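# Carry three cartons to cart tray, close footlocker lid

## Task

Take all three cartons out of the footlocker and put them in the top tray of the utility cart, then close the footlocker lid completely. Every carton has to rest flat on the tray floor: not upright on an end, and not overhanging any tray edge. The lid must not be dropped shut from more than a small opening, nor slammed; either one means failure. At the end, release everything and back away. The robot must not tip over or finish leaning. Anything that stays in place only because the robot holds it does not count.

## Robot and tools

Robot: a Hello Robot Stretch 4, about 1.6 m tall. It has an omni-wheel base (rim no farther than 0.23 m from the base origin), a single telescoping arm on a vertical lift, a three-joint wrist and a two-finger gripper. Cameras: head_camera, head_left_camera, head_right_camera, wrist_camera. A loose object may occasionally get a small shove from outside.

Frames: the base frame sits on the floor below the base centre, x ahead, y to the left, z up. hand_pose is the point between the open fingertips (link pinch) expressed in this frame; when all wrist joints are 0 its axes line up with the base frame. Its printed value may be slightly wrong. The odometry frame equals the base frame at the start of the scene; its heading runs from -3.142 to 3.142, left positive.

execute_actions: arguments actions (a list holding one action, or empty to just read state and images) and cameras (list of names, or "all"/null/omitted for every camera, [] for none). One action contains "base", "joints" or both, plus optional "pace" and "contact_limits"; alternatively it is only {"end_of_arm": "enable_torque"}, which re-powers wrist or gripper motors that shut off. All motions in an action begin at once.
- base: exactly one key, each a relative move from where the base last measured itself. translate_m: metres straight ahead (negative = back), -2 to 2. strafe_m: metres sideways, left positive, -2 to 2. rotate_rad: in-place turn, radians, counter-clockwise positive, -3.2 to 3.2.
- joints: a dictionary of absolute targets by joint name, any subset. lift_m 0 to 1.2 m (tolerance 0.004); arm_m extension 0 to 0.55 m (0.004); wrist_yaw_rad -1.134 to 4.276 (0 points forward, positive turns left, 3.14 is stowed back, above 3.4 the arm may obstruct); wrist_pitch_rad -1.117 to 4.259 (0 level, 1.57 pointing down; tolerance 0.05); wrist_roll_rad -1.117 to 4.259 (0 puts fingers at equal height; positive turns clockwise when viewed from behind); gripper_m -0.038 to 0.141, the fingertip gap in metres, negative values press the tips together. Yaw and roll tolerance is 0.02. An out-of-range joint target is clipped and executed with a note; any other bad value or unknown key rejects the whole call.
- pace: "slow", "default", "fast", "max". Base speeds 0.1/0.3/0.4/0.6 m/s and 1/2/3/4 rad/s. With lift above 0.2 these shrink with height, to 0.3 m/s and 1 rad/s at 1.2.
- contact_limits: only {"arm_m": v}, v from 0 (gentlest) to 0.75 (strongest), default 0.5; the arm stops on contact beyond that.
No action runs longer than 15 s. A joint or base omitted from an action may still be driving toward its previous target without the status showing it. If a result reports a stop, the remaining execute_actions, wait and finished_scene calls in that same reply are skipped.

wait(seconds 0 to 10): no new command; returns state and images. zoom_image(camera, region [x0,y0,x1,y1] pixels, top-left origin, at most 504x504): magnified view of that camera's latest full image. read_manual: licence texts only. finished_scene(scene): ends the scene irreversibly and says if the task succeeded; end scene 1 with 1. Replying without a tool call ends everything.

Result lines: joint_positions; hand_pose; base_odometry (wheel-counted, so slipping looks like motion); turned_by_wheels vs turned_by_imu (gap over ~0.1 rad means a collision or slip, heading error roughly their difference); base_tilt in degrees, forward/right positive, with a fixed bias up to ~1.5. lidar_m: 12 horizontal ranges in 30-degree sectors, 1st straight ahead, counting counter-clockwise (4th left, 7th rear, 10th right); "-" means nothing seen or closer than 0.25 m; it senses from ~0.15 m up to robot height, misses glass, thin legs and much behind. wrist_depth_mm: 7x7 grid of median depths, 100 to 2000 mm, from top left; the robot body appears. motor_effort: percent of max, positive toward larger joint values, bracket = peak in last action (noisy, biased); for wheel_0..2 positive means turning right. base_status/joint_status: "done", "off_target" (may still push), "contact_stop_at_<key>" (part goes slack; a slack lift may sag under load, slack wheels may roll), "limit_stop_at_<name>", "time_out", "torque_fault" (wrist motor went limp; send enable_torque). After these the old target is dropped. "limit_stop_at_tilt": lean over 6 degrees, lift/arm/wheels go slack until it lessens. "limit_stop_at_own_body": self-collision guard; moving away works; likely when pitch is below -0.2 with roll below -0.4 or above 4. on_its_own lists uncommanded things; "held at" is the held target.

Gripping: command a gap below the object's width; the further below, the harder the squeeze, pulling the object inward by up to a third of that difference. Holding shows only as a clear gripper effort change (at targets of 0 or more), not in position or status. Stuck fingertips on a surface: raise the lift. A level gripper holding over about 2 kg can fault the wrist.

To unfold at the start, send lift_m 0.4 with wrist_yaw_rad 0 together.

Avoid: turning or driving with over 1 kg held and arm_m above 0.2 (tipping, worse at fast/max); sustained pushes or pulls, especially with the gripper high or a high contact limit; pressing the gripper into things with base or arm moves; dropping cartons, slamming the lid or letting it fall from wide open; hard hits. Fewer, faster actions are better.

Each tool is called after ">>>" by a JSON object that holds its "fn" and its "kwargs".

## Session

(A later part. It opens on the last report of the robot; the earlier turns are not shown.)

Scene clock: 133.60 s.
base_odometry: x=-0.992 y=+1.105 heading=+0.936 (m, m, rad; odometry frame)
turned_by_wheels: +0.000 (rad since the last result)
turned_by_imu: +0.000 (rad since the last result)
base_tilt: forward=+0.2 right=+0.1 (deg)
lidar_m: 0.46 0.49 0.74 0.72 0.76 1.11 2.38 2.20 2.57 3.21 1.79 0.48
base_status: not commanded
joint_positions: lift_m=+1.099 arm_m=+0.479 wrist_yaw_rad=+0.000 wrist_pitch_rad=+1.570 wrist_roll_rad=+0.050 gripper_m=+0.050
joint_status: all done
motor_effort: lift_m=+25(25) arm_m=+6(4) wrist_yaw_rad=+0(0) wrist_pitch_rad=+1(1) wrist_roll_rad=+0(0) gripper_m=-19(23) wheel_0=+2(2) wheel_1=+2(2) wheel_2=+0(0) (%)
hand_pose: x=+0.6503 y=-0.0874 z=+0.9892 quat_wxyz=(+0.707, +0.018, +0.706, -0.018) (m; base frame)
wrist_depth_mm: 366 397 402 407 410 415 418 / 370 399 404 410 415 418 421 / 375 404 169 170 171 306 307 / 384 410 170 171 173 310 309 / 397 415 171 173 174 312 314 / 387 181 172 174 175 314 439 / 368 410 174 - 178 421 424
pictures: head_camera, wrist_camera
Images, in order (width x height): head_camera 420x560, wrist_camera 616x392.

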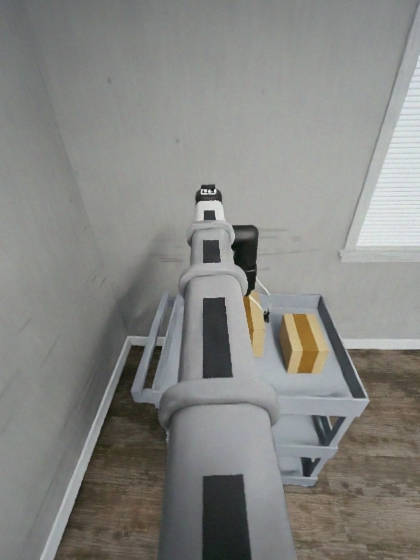

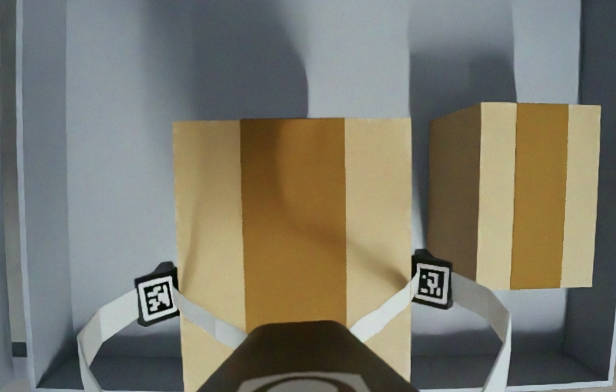

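>>> {"fn": "execute_actions", "kwargs": {"actions": [{"base":{"strafe_m":-0.02},"joints":{"arm_m":0.51,"lift_m":1.01}}], "cameras": ["wrist_camera"]}}

>>> {"fn": "execute_actions", "kwargs": {"actions": [{"joints":{"lift_m":0.975},"pace":"slow"}], "cameras": ["wrist_camera"]}}

>>> {"fn": "execute_actions", "kwargs": {"actions": [{"joints":{"gripper_m":0.13}}], "cameras": ["wrist_camera"]}}

>>> {"fn": "execute_actions", "kwargs": {"actions": [{"joints":{"lift_m":1.08}}], "cameras": ["wrist_camera"]}}

Scene clock: 136.40 s.
base_odometry: x=-0.976 y=+1.093 heading=+0.936 (m, m, rad; odometry frame)
turned_by_wheels: +0.000 (rad since the last result)
turned_by_imu: +0.000 (rad since the last result)
base_tilt: forward=+0.3 right=+0.2 (deg)
lidar_m: 0.45 0.50 0.76 0.74 0.80 1.15 2.38 2.18 2.57 3.20 1.77 0.48
base_status: done
joint_positions: lift_m=+1.010 arm_m=+0.509 wrist_yaw_rad=+0.000 wrist_pitch_rad=+1.570 wrist_roll_rad=+0.050 gripper_m=+0.050
joint_status: all done
motor_effort: lift_m=+15(23) arm_m=+6(8) wrist_yaw_rad=-1(0) wrist_pitch_rad=+0(1) wrist_roll_rad=+1(1) gripper_m=-23(24) wheel_0=+1(8) wheel_1=-1(8) wheel_2=-1(0) (%)
hand_pose: x=+0.6801 y=-0.0874 z=+0.9000 quat_wxyz=(+0.707, +0.018, +0.707, -0.018) (m; base frame)
wrist_depth_mm: 309 314 315 320 320 327 330 / 314 315 320 324 325 330 334 / 315 320 169 170 171 307 216 / 320 324 170 171 173 266 218 / 322 325 171 172 174 265 220 / 325 181 173 174 175 221 223 / 329 334 174 - 178 345 225
pictures: wrist_camera
Images, in order (width x height): wrist_camera 616x392.

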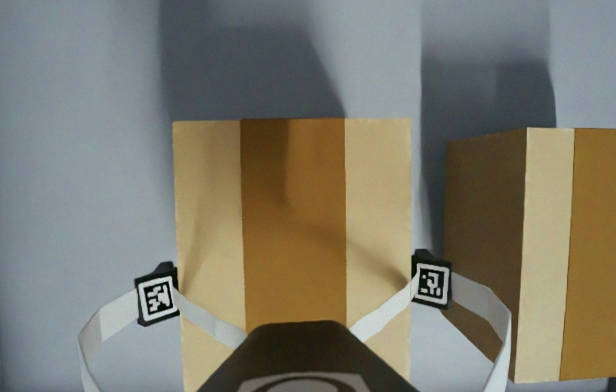

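Scene clock: 137.53 s.
base_odometry: x=-0.976 y=+1.093 heading=+0.936 (m, m, rad; odometry frame)
turned_by_wheels: +0.000 (rad since the last result)
turned_by_imu: +0.000 (rad since the last result)
base_tilt: forward=+0.3 right=+0.2 (deg)
lidar_m: 0.45 0.51 0.75 0.74 0.80 1.18 2.39 2.18 2.54 3.20 1.78 0.48
base_status: not commanded
joint_positions: lift_m=+0.975 arm_m=+0.509 wrist_yaw_rad=+0.000 wrist_pitch_rad=+1.570 wrist_roll_rad=+0.050 gripper_m=+0.050
joint_status: all done
motor_effort: lift_m=+15(16) arm_m=+6(6) wrist_yaw_rad=+0(1) wrist_pitch_rad=-1(0) wrist_roll_rad=+0(1) gripper_m=-24(23) wheel_0=+0(0) wheel_1=-1(1) wheel_2=-1(1) (%)
hand_pose: x=+0.6801 y=-0.0874 z=+0.8651 quat_wxyz=(+0.707, +0.018, +0.707, -0.018) (m; base frame)
wrist_depth_mm: 277 281 282 286 290 291 296 / 279 282 286 289 291 296 297 / 282 285 169 170 172 296 203 / 285 289 170 171 172 266 198 / 289 291 172 172 174 266 198 / 290 180 173 173 175 220 197 / 294 297 174 - 178 307 196
pictures: wrist_camera
Images, in order (width x height): wrist_camera 616x392.

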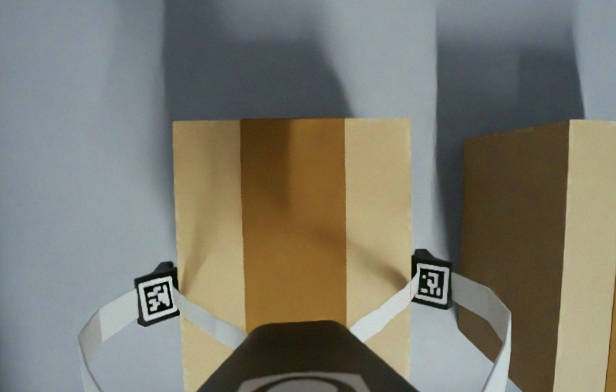

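Scene clock: 139.27 s.
base_odometry: x=-0.976 y=+1.093 heading=+0.936 (m, m, rad; odometry frame)
turned_by_wheels: +0.000 (rad since the last result)
turned_by_imu: +0.000 (rad since the last result)
base_tilt: forward=+0.3 right=+0.1 (deg)
lidar_m: 0.45 0.49 0.76 0.72 0.80 1.17 2.38 2.17 2.56 3.19 1.76 0.48
base_status: not commanded
joint_positions: lift_m=+0.975 arm_m=+0.509 wrist_yaw_rad=+0.000 wrist_pitch_rad=+1.570 wrist_roll_rad=+0.050 gripper_m=+0.130
joint_status: all done
motor_effort: lift_m=+15(15) arm_m=+6(6) wrist_yaw_rad=+1(2) wrist_pitch_rad=-1(9) wrist_roll_rad=+0(1) gripper_m=+5(23) wheel_0=+0(0) wheel_1=-1(1) wheel_2=-1(1) (%)
hand_pose: x=+0.6800 y=-0.0874 z=+0.8651 quat_wxyz=(+0.707, +0.018, +0.707, -0.018) (m; base frame)
wrist_depth_mm: 281 282 285 289 291 297 300 / 282 286 289 293 296 298 301 / 285 290 177 178 296 300 203 / 287 291 178 179 182 265 198 / 291 293 180 181 183 248 198 / 294 294 180 182 186 233 196 / 296 300 182 - 310 263 195
pictures: wrist_camera
Images, in order (width x height): wrist_camera 616x392.

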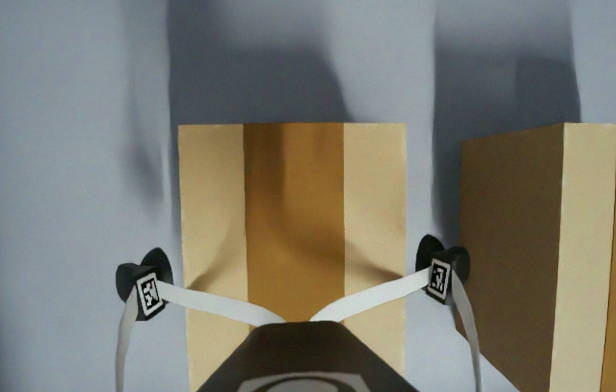

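Scene clock: 140.73 s.
base_odometry: x=-0.976 y=+1.093 heading=+0.936 (m, m, rad; odometry frame)
turned_by_wheels: +0.000 (rad since the last result)
turned_by_imu: +0.000 (rad since the last result)
base_tilt: forward=+0.3 right=+0.2 (deg)
lidar_m: 0.46 0.50 0.75 0.73 0.79 1.15 2.37 2.18 2.56 3.18 1.79 0.47
base_status: not commanded
joint_positions: lift_m=+1.080 arm_m=+0.509 wrist_yaw_rad=+0.000 wrist_pitch_rad=+1.570 wrist_roll_rad=+0.050 gripper_m=+0.130
joint_status: all done
motor_effort: lift_m=+24(25) arm_m=+6(6) wrist_yaw_rad=+1(1) wrist_pitch_rad=+1(1) wrist_roll_rad=+1(1) gripper_m=+1(1) wheel_0=+0(0) wheel_1=-1(1) wheel_2=-1(1) (%)
hand_pose: x=+0.6802 y=-0.0874 z=+0.9693 quat_wxyz=(+0.707, +0.018, +0.706, -0.018) (m; base frame)
wrist_depth_mm: 375 382 382 387 394 397 399 / 377 384 387 392 397 399 404 / 382 387 392 282 399 332 289 / 389 394 392 282 402 290 290 / 392 394 394 285 362 291 293 / 394 397 286 286 413 296 297 / 394 402 407 - 415 421 421
pictures: wrist_camera
Images, in order (width x height): wrist_camera 616x392.

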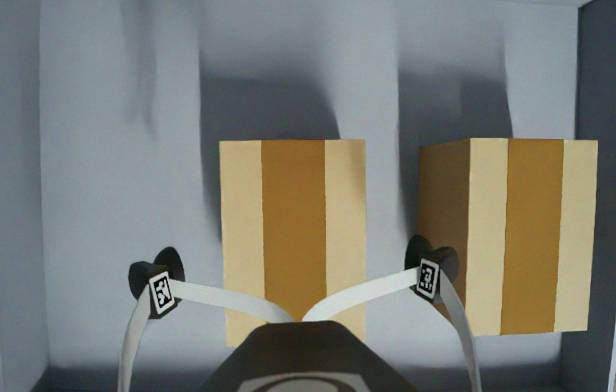

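>>> {"fn": "execute_actions", "kwargs": {"actions": [{"base":{"rotate_rad":0.838},"joints":{"arm_m":0.05,"gripper_m":0.141},"pace":"fast"}], "cameras": []}}

>>> {"fn": "execute_actions", "kwargs": {"actions": [{"base":{"translate_m":-0.4},"joints":{"lift_m":0.5},"pace":"max"}], "cameras": []}}

>>> {"fn": "execute_actions", "kwargs": {"actions": [{"base":{"translate_m":-1.626},"joints":{"lift_m":0.6,"wrist_roll_rad":0.27},"pace":"max"}], "cameras": ["head_left_camera"]}}

>>> {"fn": "execute_actions", "kwargs": {"actions": [{"base":{"rotate_rad":2.255},"pace":"fast"}], "cameras": []}}

>>> {"fn": "execute_actions", "kwargs": {"actions": [{"joints":{"arm_m":0.46,"lift_m":0.55},"pace":"fast"}], "cameras": ["head_camera","wrist_camera"]}}

Scene clock: 144.63 s.
base_odometry: x=-0.976 y=+1.093 heading=+1.774 (m, m, rad; odometry frame)
turned_by_wheels: +0.838 (rad since the last result)
turned_by_imu: +0.841 (rad since the last result)
base_tilt: forward=+0.3 right=+0.1 (deg)
lidar_m: 0.82 0.73 0.74 0.94 1.95 2.30 2.19 3.21 2.25 0.51 0.45 0.46
base_status: done
joint_positions: lift_m=+1.080 arm_m=+0.051 wrist_yaw_rad=+0.000 wrist_pitch_rad=+1.570 wrist_roll_rad=+0.050 gripper_m=+0.141
joint_status: all done
motor_effort: lift_m=+24(24) arm_m=-6(11) wrist_yaw_rad=+0(1) wrist_pitch_rad=-1(0) wrist_roll_rad=+1(1) gripper_m=+3(3) wheel_0=-2(5) wheel_1=-2(6) wheel_2=-1(7) (%)
hand_pose: x=+0.2221 y=-0.0874 z=+0.9693 quat_wxyz=(+0.707, +0.018, +0.707, -0.018) (m; base frame)
wrist_depth_mm: 798 1042 1138 1160 715 377 402 / 946 1138 1138 1160 715 723 362 / 1138 1160 1182 1182 1042 732 397 / 1160 1182 1160 1182 1205 741 741 / 1182 1160 976 991 1205 1008 750 / 1182 1182 976 165 1229 1229 1255 / 1182 1182 1205 - 1229 1255 1281
pictures: none
No camera images: the call's "cameras" was empty. Leave "cameras" out to get every camera's image.

Scene clock: 147.30 s.
base_odometry: x=-0.895 y=+0.701 heading=+1.774 (m, m, rad; odometry frame)
turned_by_wheels: +0.000 (rad since the last result)
turned_by_imu: -0.001 (rad since the last result)
base_tilt: forward=+0.3 right=+0.1 (deg)
lidar_m: 0.91 1.05 1.07 1.34 2.14 1.83 1.80 2.88 2.64 1.70 0.69 0.70
base_status: done
joint_positions: lift_m=+0.500 arm_m=+0.051 wrist_yaw_rad=+0.000 wrist_pitch_rad=+1.570 wrist_roll_rad=+0.050 gripper_m=+0.141
joint_status: all done
motor_effort: lift_m=+15(22) arm_m=-5(6) wrist_yaw_rad=+0(0) wrist_pitch_rad=-2(2) wrist_roll_rad=+0(1) gripper_m=+1(1) wheel_0=-1(9) wheel_1=+0(5) wheel_2=+0(10) (%)
hand_pose: x=+0.2221 y=-0.0874 z=+0.3901 quat_wxyz=(+0.707, +0.018, +0.707, -0.018) (m; base frame)
wrist_depth_mm: 580 585 591 597 609 609 615 / 585 591 603 603 609 615 621 / 585 591 603 615 615 621 627 / 603 603 609 621 621 627 634 / 603 603 407 459 621 640 647 / 603 402 404 165 496 647 654 / 615 404 410 - 640 647 654
pictures: none
No camera images: the call's "cameras" was empty. Leave "cameras" out to get every camera's image.

Scene clock: 151.97 s.
base_odometry: x=-0.568 y=-0.892 heading=+1.773 (m, m, rad; odometry frame)
turned_by_wheels: +0.000 (rad since the last result)
turned_by_imu: -0.003 (rad since the last result)
base_tilt: forward=+0.3 right=+0.1 (deg)
lidar_m: 2.14 2.34 1.91 1.25 0.40 0.42 0.54 2.36 1.83 2.02 2.55 2.11
base_status: done
joint_positions: lift_m=+0.600 arm_m=+0.051 wrist_yaw_rad=+0.000 wrist_pitch_rad=+1.570 wrist_roll_rad=+0.270 gripper_m=+0.141
joint_status: all done
motor_effort: lift_m=+22(27) arm_m=-6(5) wrist_yaw_rad=+0(1) wrist_pitch_rad=-1(1) wrist_roll_rad=+2(7) gripper_m=+2(1) wheel_0=-1(6) wheel_1=-1(7) wheel_2=-2(14) (%)
hand_pose: x=+0.2221 y=-0.0874 z=+0.4894 quat_wxyz=(+0.701, +0.095, +0.700, -0.095) (m; base frame)
wrist_depth_mm: 676 676 683 699 707 707 715 / 676 691 691 699 707 715 723 / 683 691 699 707 715 723 732 / 691 699 707 715 723 732 741 / 699 707 521 508 732 732 759 / 699 508 504 165 521 741 759 / 707 508 508 - 750 750 759
pictures: head_left_camera
Images, in order (width x height): head_left_camera 420x672.

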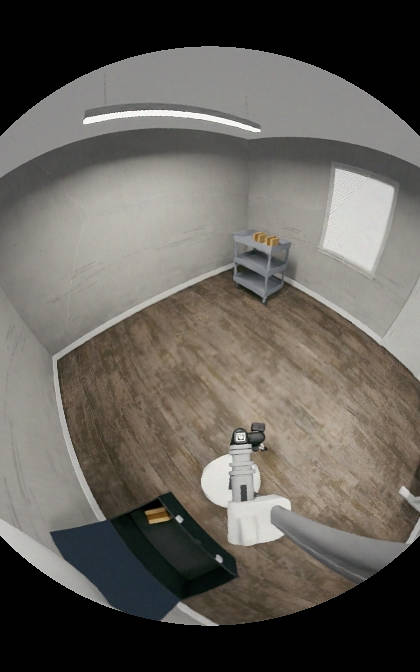

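Scene clock: 154.03 s.
base_odometry: x=-0.568 y=-0.892 heading=-2.255 (m, m, rad; odometry frame)
turned_by_wheels: +2.255 (rad since the last result)
turned_by_imu: +2.265 (rad since the last result)
base_tilt: forward=+0.3 right=+0.2 (deg)
lidar_m: 0.41 0.44 0.64 2.37 1.81 2.35 2.60 2.11 2.43 2.33 1.58 0.44
base_status: done
joint_positions: lift_m=+0.600 arm_m=+0.051 wrist_yaw_rad=+0.000 wrist_pitch_rad=+1.570 wrist_roll_rad=+0.270 gripper_m=+0.141
joint_status: not commanded
motor_effort: lift_m=+23(22) arm_m=-6(5) wrist_yaw_rad=+1(0) wrist_pitch_rad=-1(1) wrist_roll_rad=+1(2) gripper_m=+2(0) wheel_0=-1(9) wheel_1=-1(8) wheel_2=+0(9) (%)
hand_pose: x=+0.2221 y=-0.0874 z=+0.4894 quat_wxyz=(+0.701, +0.095, +0.700, -0.095) (m; base frame)
wrist_depth_mm: 647 654 410 436 707 707 723 / 402 449 559 699 707 715 723 / 603 699 699 723 715 723 732 / 691 699 707 715 723 732 741 / 699 707 517 504 732 732 759 / 707 504 504 165 521 750 750 / 707 512 508 - 741 759 768
pictures: none
No camera images: the call's "cameras" was empty. Leave "cameras" out to get every camera's image.

Scene clock: 155.97 s.
base_odometry: x=-0.568 y=-0.892 heading=-2.255 (m, m, rad; odometry frame)
turned_by_wheels: +0.000 (rad since the last result)
turned_by_imu: +0.000 (rad since the last result)
base_tilt: forward=+0.3 right=+0.1 (deg)
lidar_m: 0.40 0.45 0.63 2.38 1.82 2.35 2.61 2.12 2.42 2.32 1.59 0.43
base_status: not commanded
joint_positions: lift_m=+0.550 arm_m=+0.459 wrist_yaw_rad=+0.000 wrist_pitch_rad=+1.570 wrist_roll_rad=+0.270 gripper_m=+0.141
joint_status: all done
motor_effort: lift_m=+14(21) arm_m=+6(5) wrist_yaw_rad=-1(0) wrist_pitch_rad=+0(0) wrist_roll_rad=+1(1) gripper_m=+3(2) wheel_0=-1(1) wheel_1=-1(1) wheel_2=+0(0) (%)
hand_pose: x=+0.6302 y=-0.0874 z=+0.4401 quat_wxyz=(+0.701, +0.095, +0.700, -0.095) (m; base frame)
wrist_depth_mm: 336 382 433 469 654 654 668 / 455 539 621 621 661 668 668 / 609 621 634 634 455 676 676 / 621 627 640 525 469 676 691 / 627 627 634 530 442 683 699 / 634 640 640 165 439 699 707 / 634 609 559 - 410 707 715
pictures: head_camera, wrist_camera
Images, in order (width x height): head_camera 420x560, wrist_camera 616x392.

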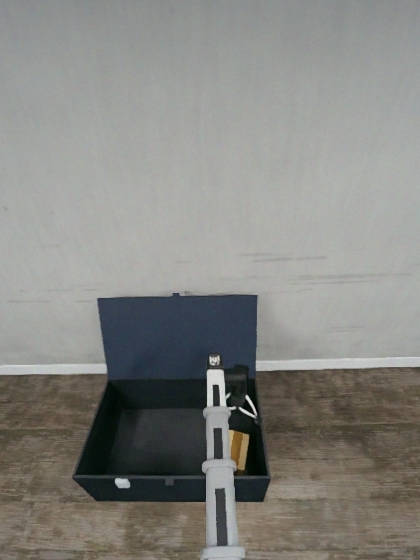

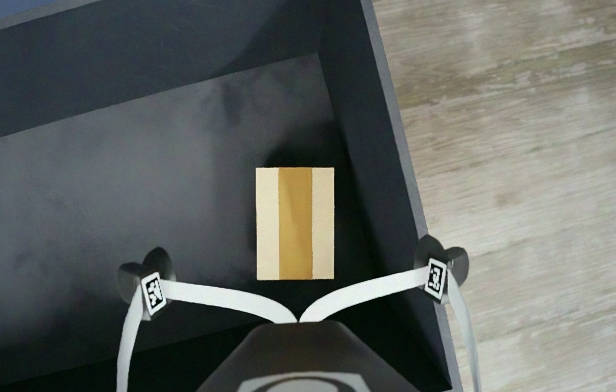

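>>> {"fn": "execute_actions", "kwargs": {"actions": [{"base":{"strafe_m":0.004},"joints":{"arm_m":0.45,"lift_m":0.34}}], "cameras": ["wrist_camera"]}}

Scene clock: 158.63 s.
base_odometry: x=-0.565 y=-0.894 heading=-2.255 (m, m, rad; odometry frame)
turned_by_wheels: +0.000 (rad since the last result)
turned_by_imu: +0.000 (rad since the last result)
base_tilt: forward=+0.2 right=+0.1 (deg)
lidar_m: 0.42 0.43 0.64 2.38 1.80 2.35 2.60 2.11 2.43 2.34 1.59 0.43
base_status: done
joint_positions: lift_m=+0.340 arm_m=+0.451 wrist_yaw_rad=+0.000 wrist_pitch_rad=+1.570 wrist_roll_rad=+0.270 gripper_m=+0.141
joint_status: all done
motor_effort: lift_m=+13(14) arm_m=-6(3) wrist_yaw_rad=-1(1) wrist_pitch_rad=+0(1) wrist_roll_rad=+1(2) gripper_m=+1(2) wheel_0=+1(8) wheel_1=-2(4) wheel_2=+0(1) (%)
hand_pose: x=+0.6222 y=-0.0874 z=+0.2302 quat_wxyz=(+0.701, +0.095, +0.700, -0.095) (m; base frame)
wrist_depth_mm: 351 397 415 421 268 167 - / 410 415 421 424 301 177 139 / 415 418 421 427 332 191 147 / 418 424 424 315 347 206 157 / 421 424 430 319 375 209 166 / 424 427 320 165 407 217 171 / 430 436 442 - 402 244 182
pictures: wrist_camera
Images, in order (width x height): wrist_camera 616x392.

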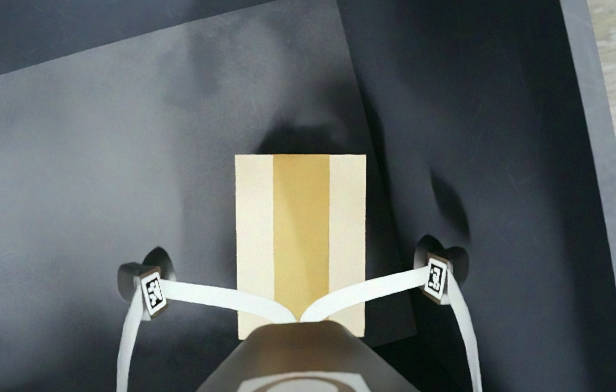

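>>> {"fn": "execute_actions", "kwargs": {"actions": [{"joints":{"lift_m":0.21}}], "cameras": ["wrist_camera"]}}

>>> {"fn": "execute_actions", "kwargs": {"actions": [{"joints":{"gripper_m":0.05}}], "cameras": ["wrist_camera"]}}

>>> {"fn": "execute_actions", "kwargs": {"actions": [{"joints":{"lift_m":0.58}}], "cameras": ["wrist_camera"]}}

Scene clock: 161.30 s.
base_odometry: x=-0.565 y=-0.894 heading=-2.255 (m, m, rad; odometry frame)
turned_by_wheels: +0.000 (rad since the last result)
turned_by_imu: +0.000 (rad since the last result)
base_tilt: forward=+0.3 right=+0.1 (deg)
lidar_m: 0.41 0.44 0.62 2.38 1.81 2.35 2.59 2.10 2.41 2.34 1.58 0.43
base_status: not commanded
joint_positions: lift_m=+0.211 arm_m=+0.451 wrist_yaw_rad=+0.000 wrist_pitch_rad=+1.570 wrist_roll_rad=+0.270 gripper_m=+0.141
joint_status: all done
motor_effort: lift_m=+12(12) arm_m=-6(6) wrist_yaw_rad=-1(0) wrist_pitch_rad=-1(1) wrist_roll_rad=+2(1) gripper_m=+1(0) wheel_0=+1(1) wheel_1=-2(2) wheel_2=+0(0) (%)
hand_pose: x=+0.6221 y=-0.0874 z=+0.1003 quat_wxyz=(+0.701, +0.095, +0.700, -0.095) (m; base frame)
wrist_depth_mm: 285 287 290 296 265 166 - / 287 291 293 298 298 176 138 / 290 293 296 298 277 190 146 / 294 296 184 185 187 205 156 / 296 297 186 187 189 206 165 / 298 300 187 164 191 216 171 / 301 304 306 - 195 259 180
pictures: wrist_camera
Images, in order (width x height): wrist_camera 616x392.

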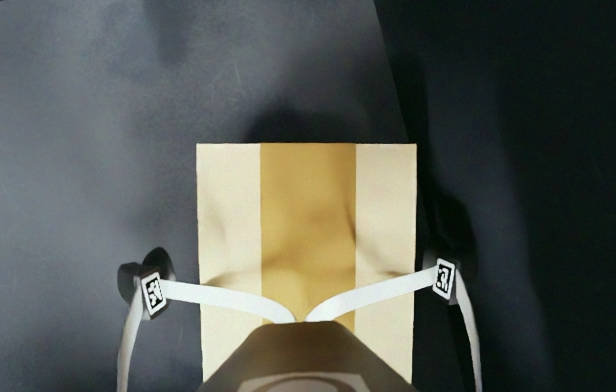

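Scene clock: 163.23 s.
base_odometry: x=-0.565 y=-0.894 heading=-2.255 (m, m, rad; odometry frame)
turned_by_wheels: +0.000 (rad since the last result)
turned_by_imu: +0.000 (rad since the last result)
base_tilt: forward=+0.3 right=+0.2 (deg)
lidar_m: 0.42 0.43 0.64 2.37 1.81 2.33 2.59 2.12 2.42 2.33 1.59 0.43
base_status: not commanded
joint_positions: lift_m=+0.210 arm_m=+0.451 wrist_yaw_rad=+0.000 wrist_pitch_rad=+1.570 wrist_roll_rad=+0.270 gripper_m=+0.050
joint_status: all done
motor_effort: lift_m=+15(15) arm_m=-6(6) wrist_yaw_rad=-1(0) wrist_pitch_rad=+0(3) wrist_roll_rad=+1(1) gripper_m=-25(23) wheel_0=+1(1) wheel_1=-2(2) wheel_2=+0(0) (%)
hand_pose: x=+0.6222 y=-0.0874 z=+0.1000 quat_wxyz=(+0.701, +0.095, +0.700, -0.095) (m; base frame)
wrist_depth_mm: 283 286 287 293 268 167 - / 283 287 293 294 296 177 139 / 287 291 293 296 278 191 147 / 290 294 169 170 173 207 157 / 293 297 170 172 175 216 166 / 298 181 172 174 176 190 172 / 298 303 174 - 180 272 182
pictures: wrist_camera
Images, in order (width x height): wrist_camera 616x392.

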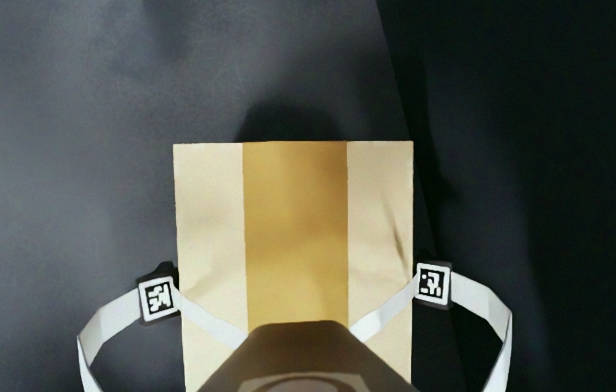

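Scene clock: 165.73 s.
base_odometry: x=-0.565 y=-0.894 heading=-2.255 (m, m, rad; odometry frame)
turned_by_wheels: +0.000 (rad since the last result)
turned_by_imu: +0.000 (rad since the last result)
base_tilt: forward=+0.3 right=+0.1 (deg)
lidar_m: 0.41 0.44 0.63 2.37 1.80 2.32 2.61 2.11 2.43 2.34 1.59 0.43
base_status: not commanded
joint_positions: lift_m=+0.579 arm_m=+0.451 wrist_yaw_rad=+0.000 wrist_pitch_rad=+1.570 wrist_roll_rad=+0.270 gripper_m=+0.050
joint_status: all done
motor_effort: lift_m=+26(28) arm_m=-6(6) wrist_yaw_rad=+0(1) wrist_pitch_rad=-1(1) wrist_roll_rad=+1(1) gripper_m=-24(25) wheel_0=+1(1) wheel_1=-2(2) wheel_2=+0(0) (%)
hand_pose: x=+0.6222 y=-0.0874 z=+0.4691 quat_wxyz=(+0.701, +0.095, +0.700, -0.095) (m; base frame)
wrist_depth_mm: 353 399 452 492 683 683 699 / 477 564 647 654 683 699 699 / 640 647 654 647 424 707 699 / 647 647 169 171 173 699 723 / 654 661 170 172 175 723 723 / 654 180 172 174 177 723 732 / 661 585 174 - 180 732 732
pictures: wrist_camera
Images, in order (width x height): wrist_camera 616x392.

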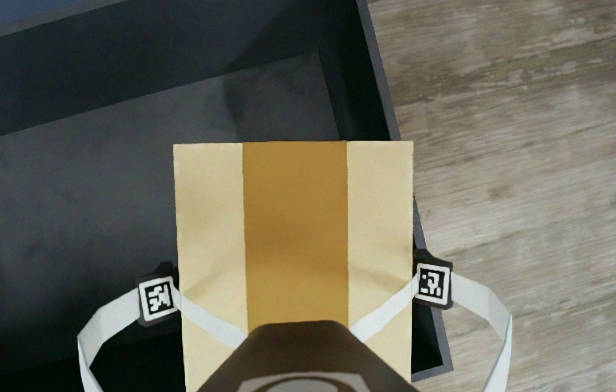

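>>> {"fn": "execute_actions", "kwargs": {"actions": [{"base":{"rotate_rad":-2.21},"joints":{"arm_m":0.08,"wrist_roll_rad":0.05,"lift_m":0.6}}], "cameras": []}}

>>> {"fn": "execute_actions", "kwargs": {"actions": [{"base":{"translate_m":1.7},"pace":"max"}], "cameras": []}}

>>> {"fn": "execute_actions", "kwargs": {"actions": [{"base":{"translate_m":0.479},"joints":{"lift_m":1.1},"pace":"fast"}], "cameras": []}}

>>> {"fn": "execute_actions", "kwargs": {"actions": [{"base":{"rotate_rad":-0.878}}], "cameras": ["head_camera"]}}

>>> {"fn": "execute_actions", "kwargs": {"actions": [{"joints":{"arm_m":0.48}}], "cameras": ["head_camera","wrist_camera"]}}

Scene clock: 170.37 s.
base_odometry: x=-0.565 y=-0.894 heading=+1.819 (m, m, rad; odometry frame)
turned_by_wheels: -2.210 (rad since the last result)
turned_by_imu: -2.221 (rad since the last result)
base_tilt: forward=+0.3 right=+0.1 (deg)
lidar_m: 2.22 2.34 1.81 0.45 0.40 0.43 0.56 2.37 1.80 2.16 2.58 2.12
base_status: done
joint_positions: lift_m=+0.599 arm_m=+0.081 wrist_yaw_rad=+0.000 wrist_pitch_rad=+1.570 wrist_roll_rad=+0.050 gripper_m=+0.050
joint_status: all done
motor_effort: lift_m=+25(29) arm_m=-6(6) wrist_yaw_rad=-1(3) wrist_pitch_rad=+0(5) wrist_roll_rad=+0(2) gripper_m=-23(23) wheel_0=+1(8) wheel_1=+1(6) wheel_2=+1(7) (%)
hand_pose: x=+0.2522 y=-0.0874 z=+0.4892 quat_wxyz=(+0.707, +0.018, +0.707, -0.018) (m; base frame)
wrist_depth_mm: 676 676 683 691 707 707 707 / 683 691 691 707 707 715 723 / 683 699 691 699 707 723 732 / 691 699 169 171 173 732 732 / 699 707 170 172 175 732 741 / 707 180 172 174 176 741 750 / 707 500 174 - 180 750 759
pictures: none
No camera images: the call's "cameras" was empty. Leave "cameras" out to get every camera's image.

Scene clock: 175.40 s.
base_odometry: x=-0.982 y=+0.754 heading=+1.819 (m, m, rad; odometry frame)
turned_by_wheels: +0.000 (rad since the last result)
turned_by_imu: +0.002 (rad since the last result)
base_tilt: forward=+0.3 right=+0.1 (deg)
lidar_m: 1.03 0.96 0.98 1.27 2.12 1.88 1.85 2.98 2.52 1.67 0.71 0.73
base_status: done
joint_positions: lift_m=+0.599 arm_m=+0.081 wrist_yaw_rad=+0.000 wrist_pitch_rad=+1.570 wrist_roll_rad=+0.050 gripper_m=+0.050
joint_status: not commanded
motor_effort: lift_m=+25(25) arm_m=-5(6) wrist_yaw_rad=-1(0) wrist_pitch_rad=+1(2) wrist_roll_rad=+1(0) gripper_m=-24(26) wheel_0=+2(9) wheel_1=-1(7) wheel_2=+1(12) (%)
hand_pose: x=+0.2522 y=-0.0874 z=+0.4892 quat_wxyz=(+0.707, +0.018, +0.706, -0.018) (m; base frame)
wrist_depth_mm: 668 683 691 691 691 707 707 / 676 683 691 707 699 715 715 / 683 691 707 699 707 715 732 / 699 699 169 170 173 723 732 / 691 707 170 172 175 732 741 / 707 181 172 174 176 750 750 / 715 504 174 - 180 750 759
pictures: none
No camera images: the call's "cameras" was empty. Leave "cameras" out to get every camera's image.

Scene clock: 177.97 s.
base_odometry: x=-1.100 y=+1.218 heading=+1.819 (m, m, rad; odometry frame)
turned_by_wheels: +0.000 (rad since the last result)
turned_by_imu: +0.000 (rad since the last result)
base_tilt: forward=+0.3 right=+0.2 (deg)
lidar_m: 0.62 0.56 0.58 0.73 1.68 2.44 2.31 3.37 2.02 0.47 0.44 0.47
base_status: done
joint_positions: lift_m=+1.099 arm_m=+0.081 wrist_yaw_rad=+0.000 wrist_pitch_rad=+1.570 wrist_roll_rad=+0.050 gripper_m=+0.050
joint_status: all done
motor_effort: lift_m=+26(29) arm_m=-6(5) wrist_yaw_rad=+0(0) wrist_pitch_rad=+2(1) wrist_roll_rad=+0(0) gripper_m=-24(25) wheel_0=-1(6) wheel_1=+0(8) wheel_2=+2(13) (%)
hand_pose: x=+0.2522 y=-0.0874 z=+0.9891 quat_wxyz=(+0.707, +0.018, +0.706, -0.018) (m; base frame)
wrist_depth_mm: 539 683 917 1160 1182 1205 1205 / 634 854 1138 1182 1182 1042 375 / 788 1098 1182 1182 991 609 389 / 1042 1182 168 170 173 759 410 / 1182 1205 170 173 175 768 768 / 1205 181 172 173 177 723 788 / 1205 1229 174 - 180 1281 1078
pictures: none
No camera images: the call's "cameras" was empty. Leave "cameras" out to get every camera's image.

Scene clock: 179.90 s.
base_odometry: x=-1.100 y=+1.218 heading=+0.941 (m, m, rad; odometry frame)
turned_by_wheels: -0.878 (rad since the last result)
turned_by_imu: -0.882 (rad since the last result)
base_tilt: forward=+0.3 right=+0.1 (deg)
lidar_m: 0.44 0.77 0.57 0.57 0.61 0.90 2.41 2.31 2.62 3.37 0.60 0.46
base_status: done
joint_positions: lift_m=+1.099 arm_m=+0.081 wrist_yaw_rad=+0.000 wrist_pitch_rad=+1.570 wrist_roll_rad=+0.050 gripper_m=+0.050
joint_status: not commanded
motor_effort: lift_m=+26(26) arm_m=-5(6) wrist_yaw_rad=+0(1) wrist_pitch_rad=+1(1) wrist_roll_rad=+0(0) gripper_m=-23(24) wheel_0=+3(8) wheel_1=+1(6) wheel_2=+1(6) (%)
hand_pose: x=+0.2522 y=-0.0874 z=+0.9891 quat_wxyz=(+0.707, +0.018, +0.706, -0.018) (m; base frame)
wrist_depth_mm: 960 1160 397 392 384 404 394 / 960 1160 1025 715 732 741 1229 / 960 1160 1182 1078 1205 1205 1229 / 960 1182 168 170 173 1229 1255 / 976 1182 170 172 175 1229 1255 / 960 180 172 174 177 1281 1308 / 917 1205 174 - 180 1281 1255
pictures: head_camera
Images, in order (width x height): head_camera 420x560.

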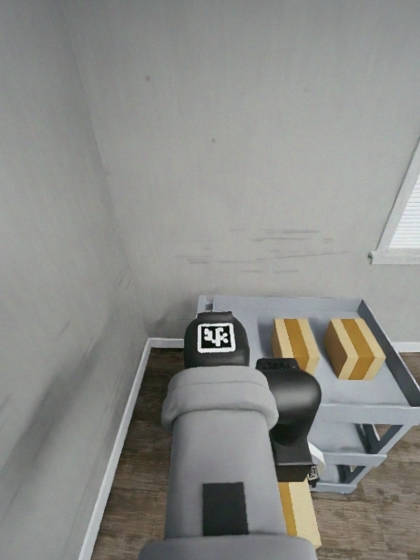

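Scene clock: 182.20 s.
base_odometry: x=-1.100 y=+1.218 heading=+0.941 (m, m, rad; odometry frame)
turned_by_wheels: +0.000 (rad since the last result)
turned_by_imu: +0.000 (rad since the last result)
base_tilt: forward=+0.3 right=+0.0 (deg)
lidar_m: 0.43 0.74 0.58 0.57 0.61 0.89 2.40 2.31 2.60 3.36 0.61 0.45
base_status: not commanded
joint_positions: lift_m=+1.099 arm_m=+0.479 wrist_yaw_rad=+0.000 wrist_pitch_rad=+1.569 wrist_roll_rad=+0.050 gripper_m=+0.050
joint_status: all done
motor_effort: lift_m=+26(26) arm_m=+6(6) wrist_yaw_rad=+0(1) wrist_pitch_rad=+2(1) wrist_roll_rad=+0(0) gripper_m=-23(24) wheel_0=+3(4) wheel_1=+1(1) wheel_2=+0(1) (%)
hand_pose: x=+0.6503 y=-0.0874 z=+0.9891 quat_wxyz=(+0.707, +0.018, +0.706, -0.018) (m; base frame)
wrist_depth_mm: 917 1138 404 407 410 415 415 / 917 1138 410 410 415 418 421 / 917 1160 407 415 413 304 402 / 931 1182 168 170 173 306 310 / 917 1118 170 173 175 310 314 / 917 180 172 174 176 312 442 / 878 379 174 - 180 442 445
pictures: head_camera, wrist_camera
Images, in order (width x height): head_camera 420x560, wrist_camera 616x392.

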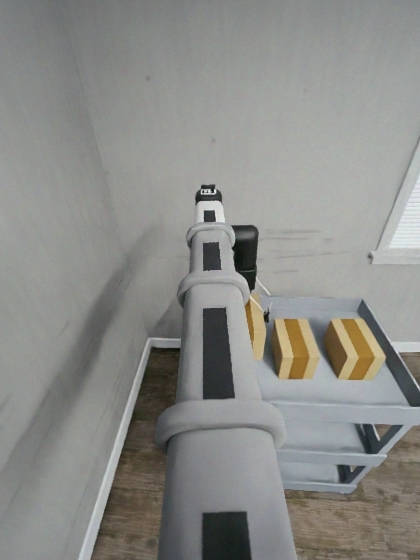

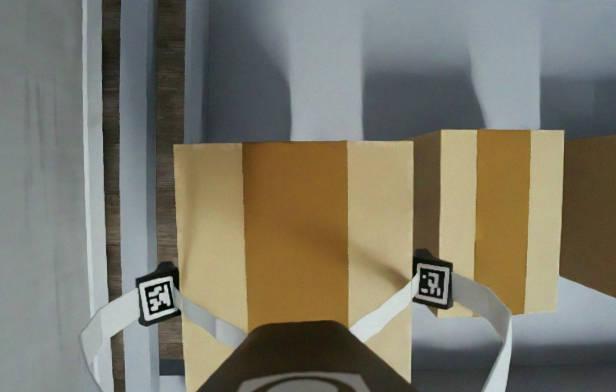

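>>> {"fn": "execute_actions", "kwargs": {"actions": [{"base":{"strafe_m":-0.005},"joints":{"arm_m":0.51,"lift_m":1.01}}], "cameras": ["wrist_camera"]}}

>>> {"fn": "execute_actions", "kwargs": {"actions": [{"joints":{"lift_m":0.975},"pace":"slow"}], "cameras": ["wrist_camera"]}}

>>> {"fn": "execute_actions", "kwargs": {"actions": [{"joints":{"gripper_m":0.13}}], "cameras": ["wrist_camera"]}}

>>> {"fn": "execute_actions", "kwargs": {"actions": [{"joints":{"lift_m":1.08}}], "cameras": ["wrist_camera","head_camera"]}}

Scene clock: 184.47 s.
base_odometry: x=-1.096 y=+1.215 heading=+0.941 (m, m, rad; odometry frame)
turned_by_wheels: +0.000 (rad since the last result)
turned_by_imu: +0.000 (rad since the last result)
base_tilt: forward=+0.4 right=+0.1 (deg)
lidar_m: 0.44 0.76 0.59 0.57 0.60 0.90 2.40 2.31 2.61 3.36 0.60 0.46
base_status: done
joint_positions: lift_m=+1.010 arm_m=+0.509 wrist_yaw_rad=+0.000 wrist_pitch_rad=+1.570 wrist_roll_rad=+0.050 gripper_m=+0.050
joint_status: all done
motor_effort: lift_m=+16(23) arm_m=+6(5) wrist_yaw_rad=-1(0) wrist_pitch_rad=+0(1) wrist_roll_rad=+0(1) gripper_m=-24(24) wheel_0=+0(9) wheel_1=+2(6) wheel_2=+0(1) (%)
hand_pose: x=+0.6802 y=-0.0874 z=+0.9000 quat_wxyz=(+0.707, +0.018, +0.707, -0.018) (m; base frame)
wrist_depth_mm: 831 265 317 319 322 325 329 / 842 267 319 324 325 329 330 / 831 270 320 325 329 332 336 / 842 271 168 171 173 229 217 / 842 273 170 172 175 229 220 / 831 180 172 173 176 220 223 / 831 296 174 - 180 229 224
pictures: wrist_camera
Images, in order (width x height): wrist_camera 616x392.

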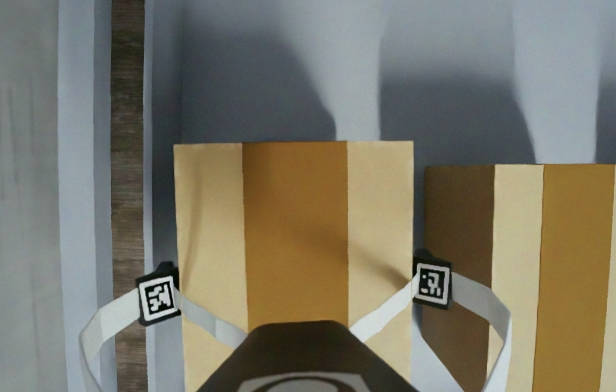

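Scene clock: 185.60 s.
base_odometry: x=-1.096 y=+1.215 heading=+0.941 (m, m, rad; odometry frame)
turned_by_wheels: +0.000 (rad since the last result)
turned_by_imu: +0.000 (rad since the last result)
base_tilt: forward=+0.3 right=+0.1 (deg)
lidar_m: 0.43 0.75 0.58 0.57 0.62 0.90 2.38 2.31 2.60 3.39 0.60 0.45
base_status: not commanded
joint_positions: lift_m=+0.975 arm_m=+0.509 wrist_yaw_rad=+0.000 wrist_pitch_rad=+1.570 wrist_roll_rad=+0.050 gripper_m=+0.050
joint_status: all done
motor_effort: lift_m=+15(15) arm_m=+6(6) wrist_yaw_rad=+0(1) wrist_pitch_rad=+1(2) wrist_roll_rad=+1(1) gripper_m=-21(21) wheel_0=+0(0) wheel_1=+2(2) wheel_2=+0(0) (%)
hand_pose: x=+0.6802 y=-0.0874 z=+0.8650 quat_wxyz=(+0.707, +0.018, +0.707, -0.018) (m; base frame)
wrist_depth_mm: 214 281 282 286 289 291 296 / 216 283 285 289 291 294 297 / 219 287 287 293 294 298 301 / 221 290 168 170 174 229 182 / 222 291 170 173 175 229 183 / 224 180 172 173 176 190 186 / 224 294 174 - 180 229 187
pictures: wrist_camera
Images, in order (width x height): wrist_camera 616x392.

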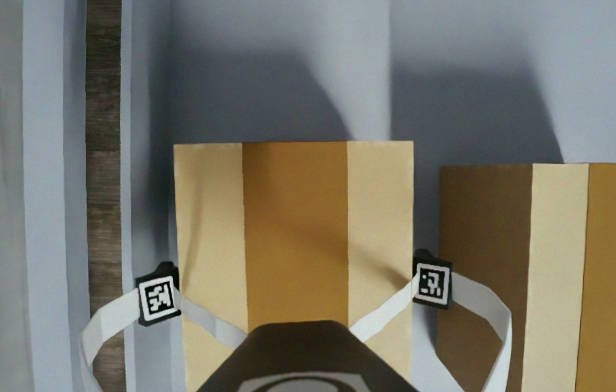

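Scene clock: 187.33 s.
base_odometry: x=-1.096 y=+1.215 heading=+0.941 (m, m, rad; odometry frame)
turned_by_wheels: +0.000 (rad since the last result)
turned_by_imu: +0.000 (rad since the last result)
base_tilt: forward=+0.2 right=+0.2 (deg)
lidar_m: 0.43 0.77 0.59 0.57 0.63 0.90 2.40 2.32 2.60 3.35 0.61 0.46
base_status: not commanded
joint_positions: lift_m=+0.975 arm_m=+0.509 wrist_yaw_rad=+0.000 wrist_pitch_rad=+1.570 wrist_roll_rad=+0.050 gripper_m=+0.130
joint_status: all done
motor_effort: lift_m=+15(15) arm_m=+6(6) wrist_yaw_rad=+1(1) wrist_pitch_rad=-1(9) wrist_roll_rad=+0(0) gripper_m=+2(21) wheel_0=+0(0) wheel_1=+2(2) wheel_2=+0(0) (%)
hand_pose: x=+0.6800 y=-0.0874 z=+0.8650 quat_wxyz=(+0.707, +0.018, +0.707, -0.018) (m; base frame)
wrist_depth_mm: 216 282 285 289 291 297 298 / 218 286 290 291 296 298 300 / 220 289 290 294 298 301 304 / 223 293 178 179 182 228 185 / 224 267 179 181 183 213 187 / 225 268 181 181 185 200 189 / 233 267 182 - 310 227 191
pictures: wrist_camera
Images, in order (width x height): wrist_camera 616x392.

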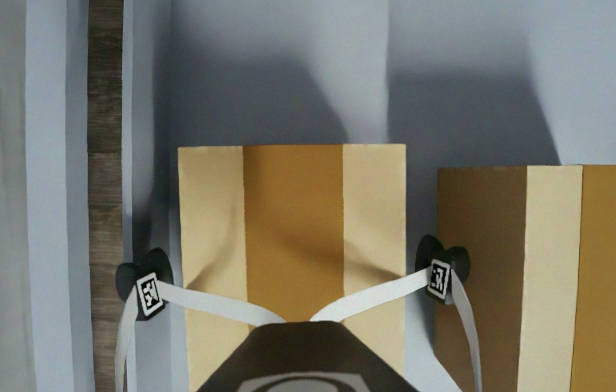

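Scene clock: 188.80 s.
base_odometry: x=-1.096 y=+1.215 heading=+0.941 (m, m, rad; odometry frame)
turned_by_wheels: +0.000 (rad since the last result)
turned_by_imu: +0.000 (rad since the last result)
base_tilt: forward=+0.3 right=+0.2 (deg)
lidar_m: 0.44 0.77 0.57 0.57 0.61 0.91 2.40 2.32 2.62 3.35 0.59 0.46
base_status: not commanded
joint_positions: lift_m=+1.080 arm_m=+0.509 wrist_yaw_rad=+0.000 wrist_pitch_rad=+1.570 wrist_roll_rad=+0.050 gripper_m=+0.130
joint_status: all done
motor_effort: lift_m=+25(26) arm_m=+6(6) wrist_yaw_rad=+1(1) wrist_pitch_rad=+1(0) wrist_roll_rad=+0(0) gripper_m=+1(1) wheel_0=+0(0) wheel_1=+2(2) wheel_2=+0(0) (%)
hand_pose: x=+0.6802 y=-0.0874 z=+0.9693 quat_wxyz=(+0.707, +0.018, +0.706, -0.018) (m; base frame)
wrist_depth_mm: 917 1118 382 389 392 399 399 / 917 1118 387 392 399 402 402 / 917 1138 392 394 399 407 407 / 931 1118 327 282 379 287 291 / 931 345 329 286 312 291 294 / 931 329 286 285 343 293 297 / 917 1118 375 - 418 296 424
pictures: head_camera, wrist_camera
Images, in order (width x height): head_camera 420x560, wrist_camera 616x392.

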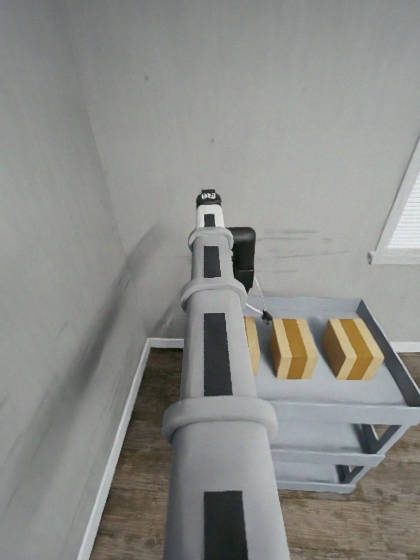

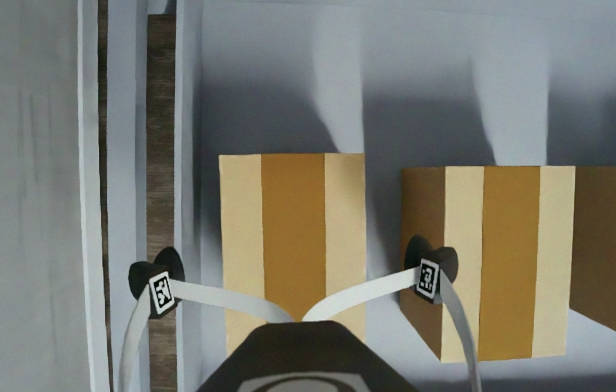

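>>> {"fn": "execute_actions", "kwargs": {"actions": [{"base":{"rotate_rad":0.925},"joints":{"arm_m":0.05,"gripper_m":0.08},"pace":"fast"}], "cameras": []}}

>>> {"fn": "execute_actions", "kwargs": {"actions": [{"base":{"translate_m":-0.45},"joints":{"lift_m":0.45},"pace":"max"}], "cameras": []}}

>>> {"fn": "execute_actions", "kwargs": {"actions": [{"base":{"translate_m":-1.956},"joints":{"lift_m":0.62,"wrist_roll_rad":0,"wrist_pitch_rad":0,"arm_m":0.0},"pace":"max"}], "cameras": []}}

>>> {"fn": "execute_actions", "kwargs": {"actions": [{"base":{"rotate_rad":2.169},"pace":"fast"}], "cameras": ["head_camera"]}}

>>> {"fn": "execute_actions", "kwargs": {"actions": [{"joints":{"arm_m":0.46},"pace":"fast"}], "cameras": ["head_camera","wrist_camera"]}}

Scene clock: 192.93 s.
base_odometry: x=-1.095 y=+1.215 heading=+1.866 (m, m, rad; odometry frame)
turned_by_wheels: +0.925 (rad since the last result)
turned_by_imu: +0.929 (rad since the last result)
base_tilt: forward=+0.3 right=+0.1 (deg)
lidar_m: 0.62 0.56 0.59 0.79 1.95 2.33 2.34 3.36 0.68 0.48 0.44 0.47
base_status: done
joint_positions: lift_m=+1.080 arm_m=+0.051 wrist_yaw_rad=+0.000 wrist_pitch_rad=+1.570 wrist_roll_rad=+0.050 gripper_m=+0.080
joint_status: all done
motor_effort: lift_m=+24(24) arm_m=-6(5) wrist_yaw_rad=+0(1) wrist_pitch_rad=-1(0) wrist_roll_rad=+0(1) gripper_m=-1(4) wheel_0=-1(5) wheel_1=-1(5) wheel_2=-2(6) (%)
hand_pose: x=+0.2221 y=-0.0874 z=+0.9693 quat_wxyz=(+0.707, +0.018, +0.707, -0.018) (m; base frame)
wrist_depth_mm: 569 723 931 1138 1160 1160 1205 / 676 891 1138 1182 1160 1025 362 / 866 1160 1138 1182 1182 699 382 / 1138 1182 1182 1182 1205 741 430 / 1160 1160 960 991 1229 1042 750 / 1160 1182 991 891 1229 1078 759 / 1205 1205 1205 - 1255 1255 1060
pictures: none
No camera images: the call's "cameras" was empty. Leave "cameras" out to get every camera's image.

Scene clock: 195.77 s.
base_odometry: x=-0.965 y=+0.785 heading=+1.866 (m, m, rad; odometry frame)
turned_by_wheels: +0.000 (rad since the last result)
turned_by_imu: -0.001 (rad since the last result)
base_tilt: forward=+0.3 right=+0.2 (deg)
lidar_m: 1.01 0.95 0.97 1.30 2.16 1.89 1.98 2.99 2.38 1.64 0.67 0.71
base_status: done
joint_positions: lift_m=+0.450 arm_m=+0.051 wrist_yaw_rad=+0.000 wrist_pitch_rad=+1.570 wrist_roll_rad=+0.050 gripper_m=+0.080
joint_status: all done
motor_effort: lift_m=+14(20) arm_m=-5(5) wrist_yaw_rad=+0(0) wrist_pitch_rad=-1(2) wrist_roll_rad=+1(1) gripper_m=+1(1) wheel_0=-1(6) wheel_1=-1(6) wheel_2=+0(10) (%)
hand_pose: x=+0.2221 y=-0.0874 z=+0.3401 quat_wxyz=(+0.707, +0.018, +0.707, -0.018) (m; base frame)
wrist_depth_mm: 530 539 539 549 554 559 564 / 535 539 544 554 559 569 574 / 539 544 554 564 564 580 580 / 544 549 554 569 569 580 585 / 559 559 373 439 574 585 591 / 559 355 353 355 368 585 597 / 559 355 359 - 591 597 603
pictures: none
No camera images: the call's "cameras" was empty. Leave "cameras" out to get every camera's image.

Scene clock: 200.97 s.
base_odometry: x=-0.396 y=-1.087 heading=+1.866 (m, m, rad; odometry frame)
turned_by_wheels: +0.000 (rad since the last result)
turned_by_imu: -0.003 (rad since the last result)
base_tilt: forward=+0.2 right=+0.2 (deg)
lidar_m: 2.38 2.59 0.59 0.41 0.37 0.39 1.49 2.12 1.61 1.87 2.62 2.30
base_status: done
joint_positions: lift_m=+0.620 arm_m=+0.003 wrist_yaw_rad=+0.000 wrist_pitch_rad=+0.003 wrist_roll_rad=+0.000 gripper_m=+0.080
joint_status: all done
joint sent to its limit — the command would take arm_m past its lower limit, so that joint was sent only as far as its limit.
motor_effort: lift_m=+23(26) arm_m=-6(7) wrist_yaw_rad=+0(0) wrist_pitch_rad=-9(16) wrist_roll_rad=+0(2) gripper_m=-2(1) wheel_0=+0(11) wheel_1=-1(8) wheel_2=-1(13) (%)
hand_pose: x=+0.4626 y=-0.0874 z=+0.7971 quat_wxyz=(+1.000, +0.000, +0.001, +0.000) (m; base frame)
wrist_depth_mm: 1921 - - - - - - / 1983 - - - - - - / - - - - - - - / - - - - - - - / - - - - - - - / - - 1983 - 1863 - - / 1661 1618 1618 - 1618 1537 1537
pictures: none
No camera images: the call's "cameras" was empty. Leave "cameras" out to get every camera's image.

Scene clock: 203.03 s.
base_odometry: x=-0.396 y=-1.087 heading=-2.249 (m, m, rad; odometry frame)
turned_by_wheels: +2.169 (rad since the last result)
turned_by_imu: +2.178 (rad since the last result)
base_tilt: forward=+0.3 right=+0.2 (deg)
lidar_m: 0.39 0.40 1.61 2.13 1.63 2.02 2.63 2.28 2.59 2.58 0.53 0.40
base_status: done
joint_positions: lift_m=+0.620 arm_m=+0.003 wrist_yaw_rad=+0.000 wrist_pitch_rad=+0.003 wrist_roll_rad=+0.000 gripper_m=+0.080
joint_status: not commanded
motor_effort: lift_m=+23(23) arm_m=-6(6) wrist_yaw_rad=+0(1) wrist_pitch_rad=-10(8) wrist_roll_rad=+0(0) gripper_m=+0(1) wheel_0=-1(8) wheel_1=-1(8) wheel_2=+1(9) (%)
hand_pose: x=+0.4626 y=-0.0874 z=+0.7971 quat_wxyz=(+1.000, +0.000, +0.001, +0.000) (m; base frame)
wrist_depth_mm: 854 854 854 854 854 854 854 / 854 854 866 854 854 854 866 / 866 866 878 878 878 866 866 / 878 878 878 878 891 866 891 / 891 778 768 759 750 778 891 / 891 732 715 723 699 732 891 / 904 699 699 - 699 683 904
pictures: head_camera
Images, in order (width x height): head_camera 420x560.

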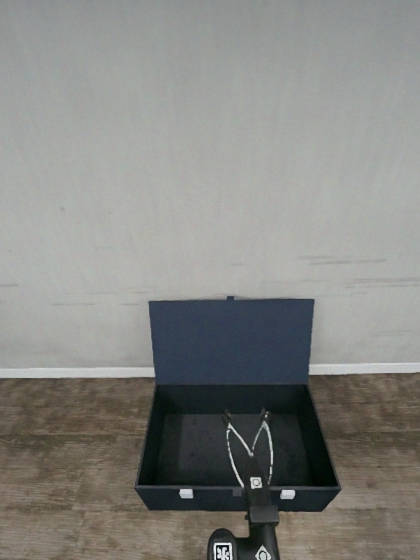

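Scene clock: 205.07 s.
base_odometry: x=-0.396 y=-1.087 heading=-2.249 (m, m, rad; odometry frame)
turned_by_wheels: +0.000 (rad since the last result)
turned_by_imu: +0.000 (rad since the last result)
base_tilt: forward=+0.3 right=+0.2 (deg)
lidar_m: 0.37 0.40 1.61 2.10 1.62 2.04 2.62 2.30 2.60 2.59 0.54 0.40
base_status: not commanded
joint_positions: lift_m=+0.620 arm_m=+0.459 wrist_yaw_rad=+0.000 wrist_pitch_rad=+0.002 wrist_roll_rad=+0.000 gripper_m=+0.080
joint_status: all done
motor_effort: lift_m=+22(23) arm_m=+6(7) wrist_yaw_rad=+0(1) wrist_pitch_rad=-5(8) wrist_roll_rad=+0(0) gripper_m=-1(2) wheel_0=-1(1) wheel_1=-1(1) wheel_2=+1(1) (%)
hand_pose: x=+0.9184 y=-0.0874 z=+0.7973 quat_wxyz=(+1.000, +0.000, +0.001, +0.000) (m; base frame)
wrist_depth_mm: 413 413 413 413 413 413 413 / 415 418 415 415 415 415 421 / 421 418 421 421 421 421 421 / 424 424 424 424 427 427 427 / 430 430 427 430 430 430 430 / 325 327 319 322 319 320 319 / 312 312 310 - 310 307 307
pictures: head_camera, wrist_camera
Images, in order (width x height): head_camera 420x560, wrist_camera 616x392.

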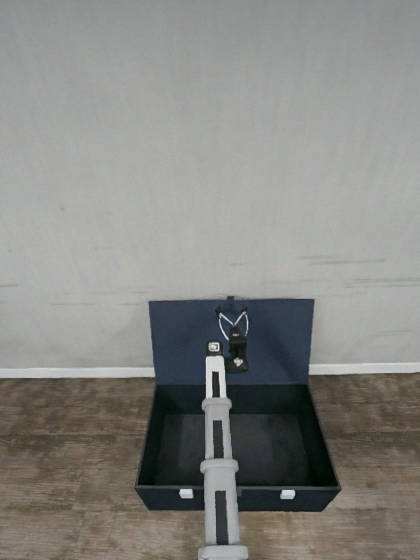

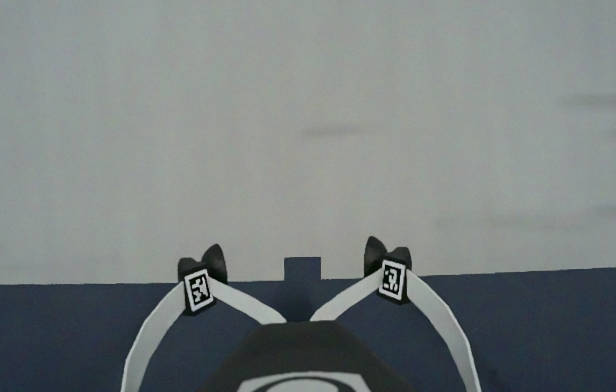

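>>> {"fn": "execute_actions", "kwargs": {"actions": [{"joints":{"arm_m":0.548},"contact_limits":{"arm_m":0.2}}], "cameras": ["wrist_camera"]}}

Scene clock: 207.20 s.
base_odometry: x=-0.396 y=-1.087 heading=-2.249 (m, m, rad; odometry frame)
turned_by_wheels: +0.000 (rad since the last result)
turned_by_imu: +0.000 (rad since the last result)
base_tilt: forward=+0.3 right=+0.1 (deg)
lidar_m: 0.38 0.40 1.61 2.12 1.61 2.04 2.61 2.31 2.60 2.61 0.54 0.39
base_status: not commanded
joint_positions: lift_m=+0.620 arm_m=+0.547 wrist_yaw_rad=+0.000 wrist_pitch_rad=+0.002 wrist_roll_rad=+0.000 gripper_m=+0.080
joint_status: all done
motor_effort: lift_m=+23(22) arm_m=+6(9) wrist_yaw_rad=+0(0) wrist_pitch_rad=-7(7) wrist_roll_rad=+0(0) gripper_m=-3(1) wheel_0=-1(1) wheel_1=-1(1) wheel_2=+1(1) (%)
contact_limits: arm_m 0.2
hand_pose: x=+1.0063 y=-0.0874 z=+0.7973 quat_wxyz=(+1.000, +0.000, +0.001, +0.000) (m; base frame)
wrist_depth_mm: 325 327 327 327 327 325 329 / 327 330 330 332 330 330 330 / 334 332 334 332 334 334 336 / 336 338 338 336 336 340 340 / 342 340 340 342 340 343 343 / 343 343 243 244 241 345 294 / 238 237 236 - 236 233 234
pictures: wrist_camera
Images, in order (width x height): wrist_camera 616x392.

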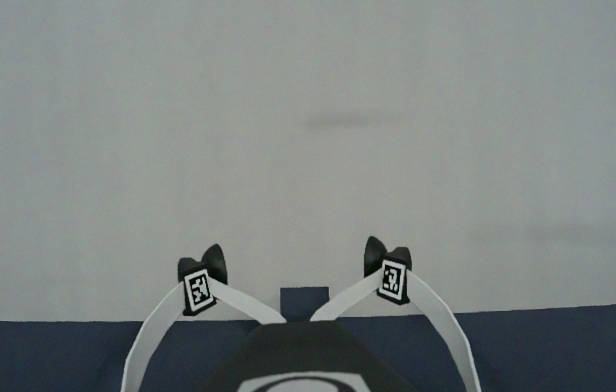

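>>> {"fn": "execute_actions", "kwargs": {"actions": [{"joints":{"lift_m":0.602},"pace":"slow"}], "cameras": ["wrist_camera"]}}

Scene clock: 208.90 s.
base_odometry: x=-0.396 y=-1.087 heading=-2.249 (m, m, rad; odometry frame)
turned_by_wheels: +0.000 (rad since the last result)
turned_by_imu: +0.000 (rad since the last result)
base_tilt: forward=+0.3 right=+0.2 (deg)
lidar_m: 0.37 0.40 1.62 2.12 1.59 2.02 2.64 2.30 2.60 2.59 0.54 0.41
base_status: not commanded
joint_positions: lift_m=+0.602 arm_m=+0.547 wrist_yaw_rad=+0.000 wrist_pitch_rad=+0.002 wrist_roll_rad=+0.000 gripper_m=+0.080
joint_status: all done
motor_effort: lift_m=+14(20) arm_m=+6(6) wrist_yaw_rad=+0(1) wrist_pitch_rad=-7(7) wrist_roll_rad=+0(0) gripper_m=-1(2) wheel_0=-1(1) wheel_1=-1(1) wheel_2=+1(1) (%)
hand_pose: x=+1.0063 y=-0.0874 z=+0.7800 quat_wxyz=(+1.000, +0.000, +0.001, +0.000) (m; base frame)
wrist_depth_mm: 327 327 327 329 327 327 327 / 329 329 330 330 332 330 330 / 334 334 334 334 334 332 334 / 338 338 334 340 340 340 340 / 340 342 340 338 340 342 342 / 242 242 237 238 235 238 237 / 233 231 231 - 229 227 228
pictures: wrist_camera
Images, in order (width x height): wrist_camera 616x392.

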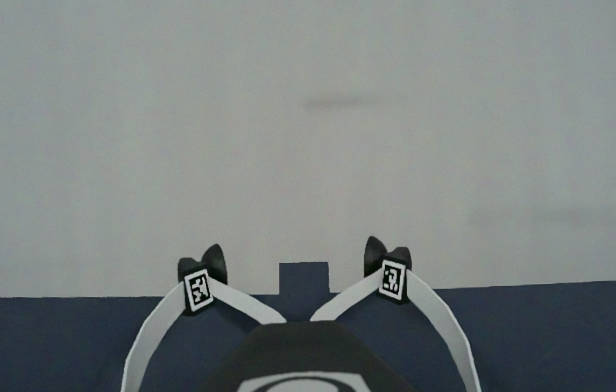

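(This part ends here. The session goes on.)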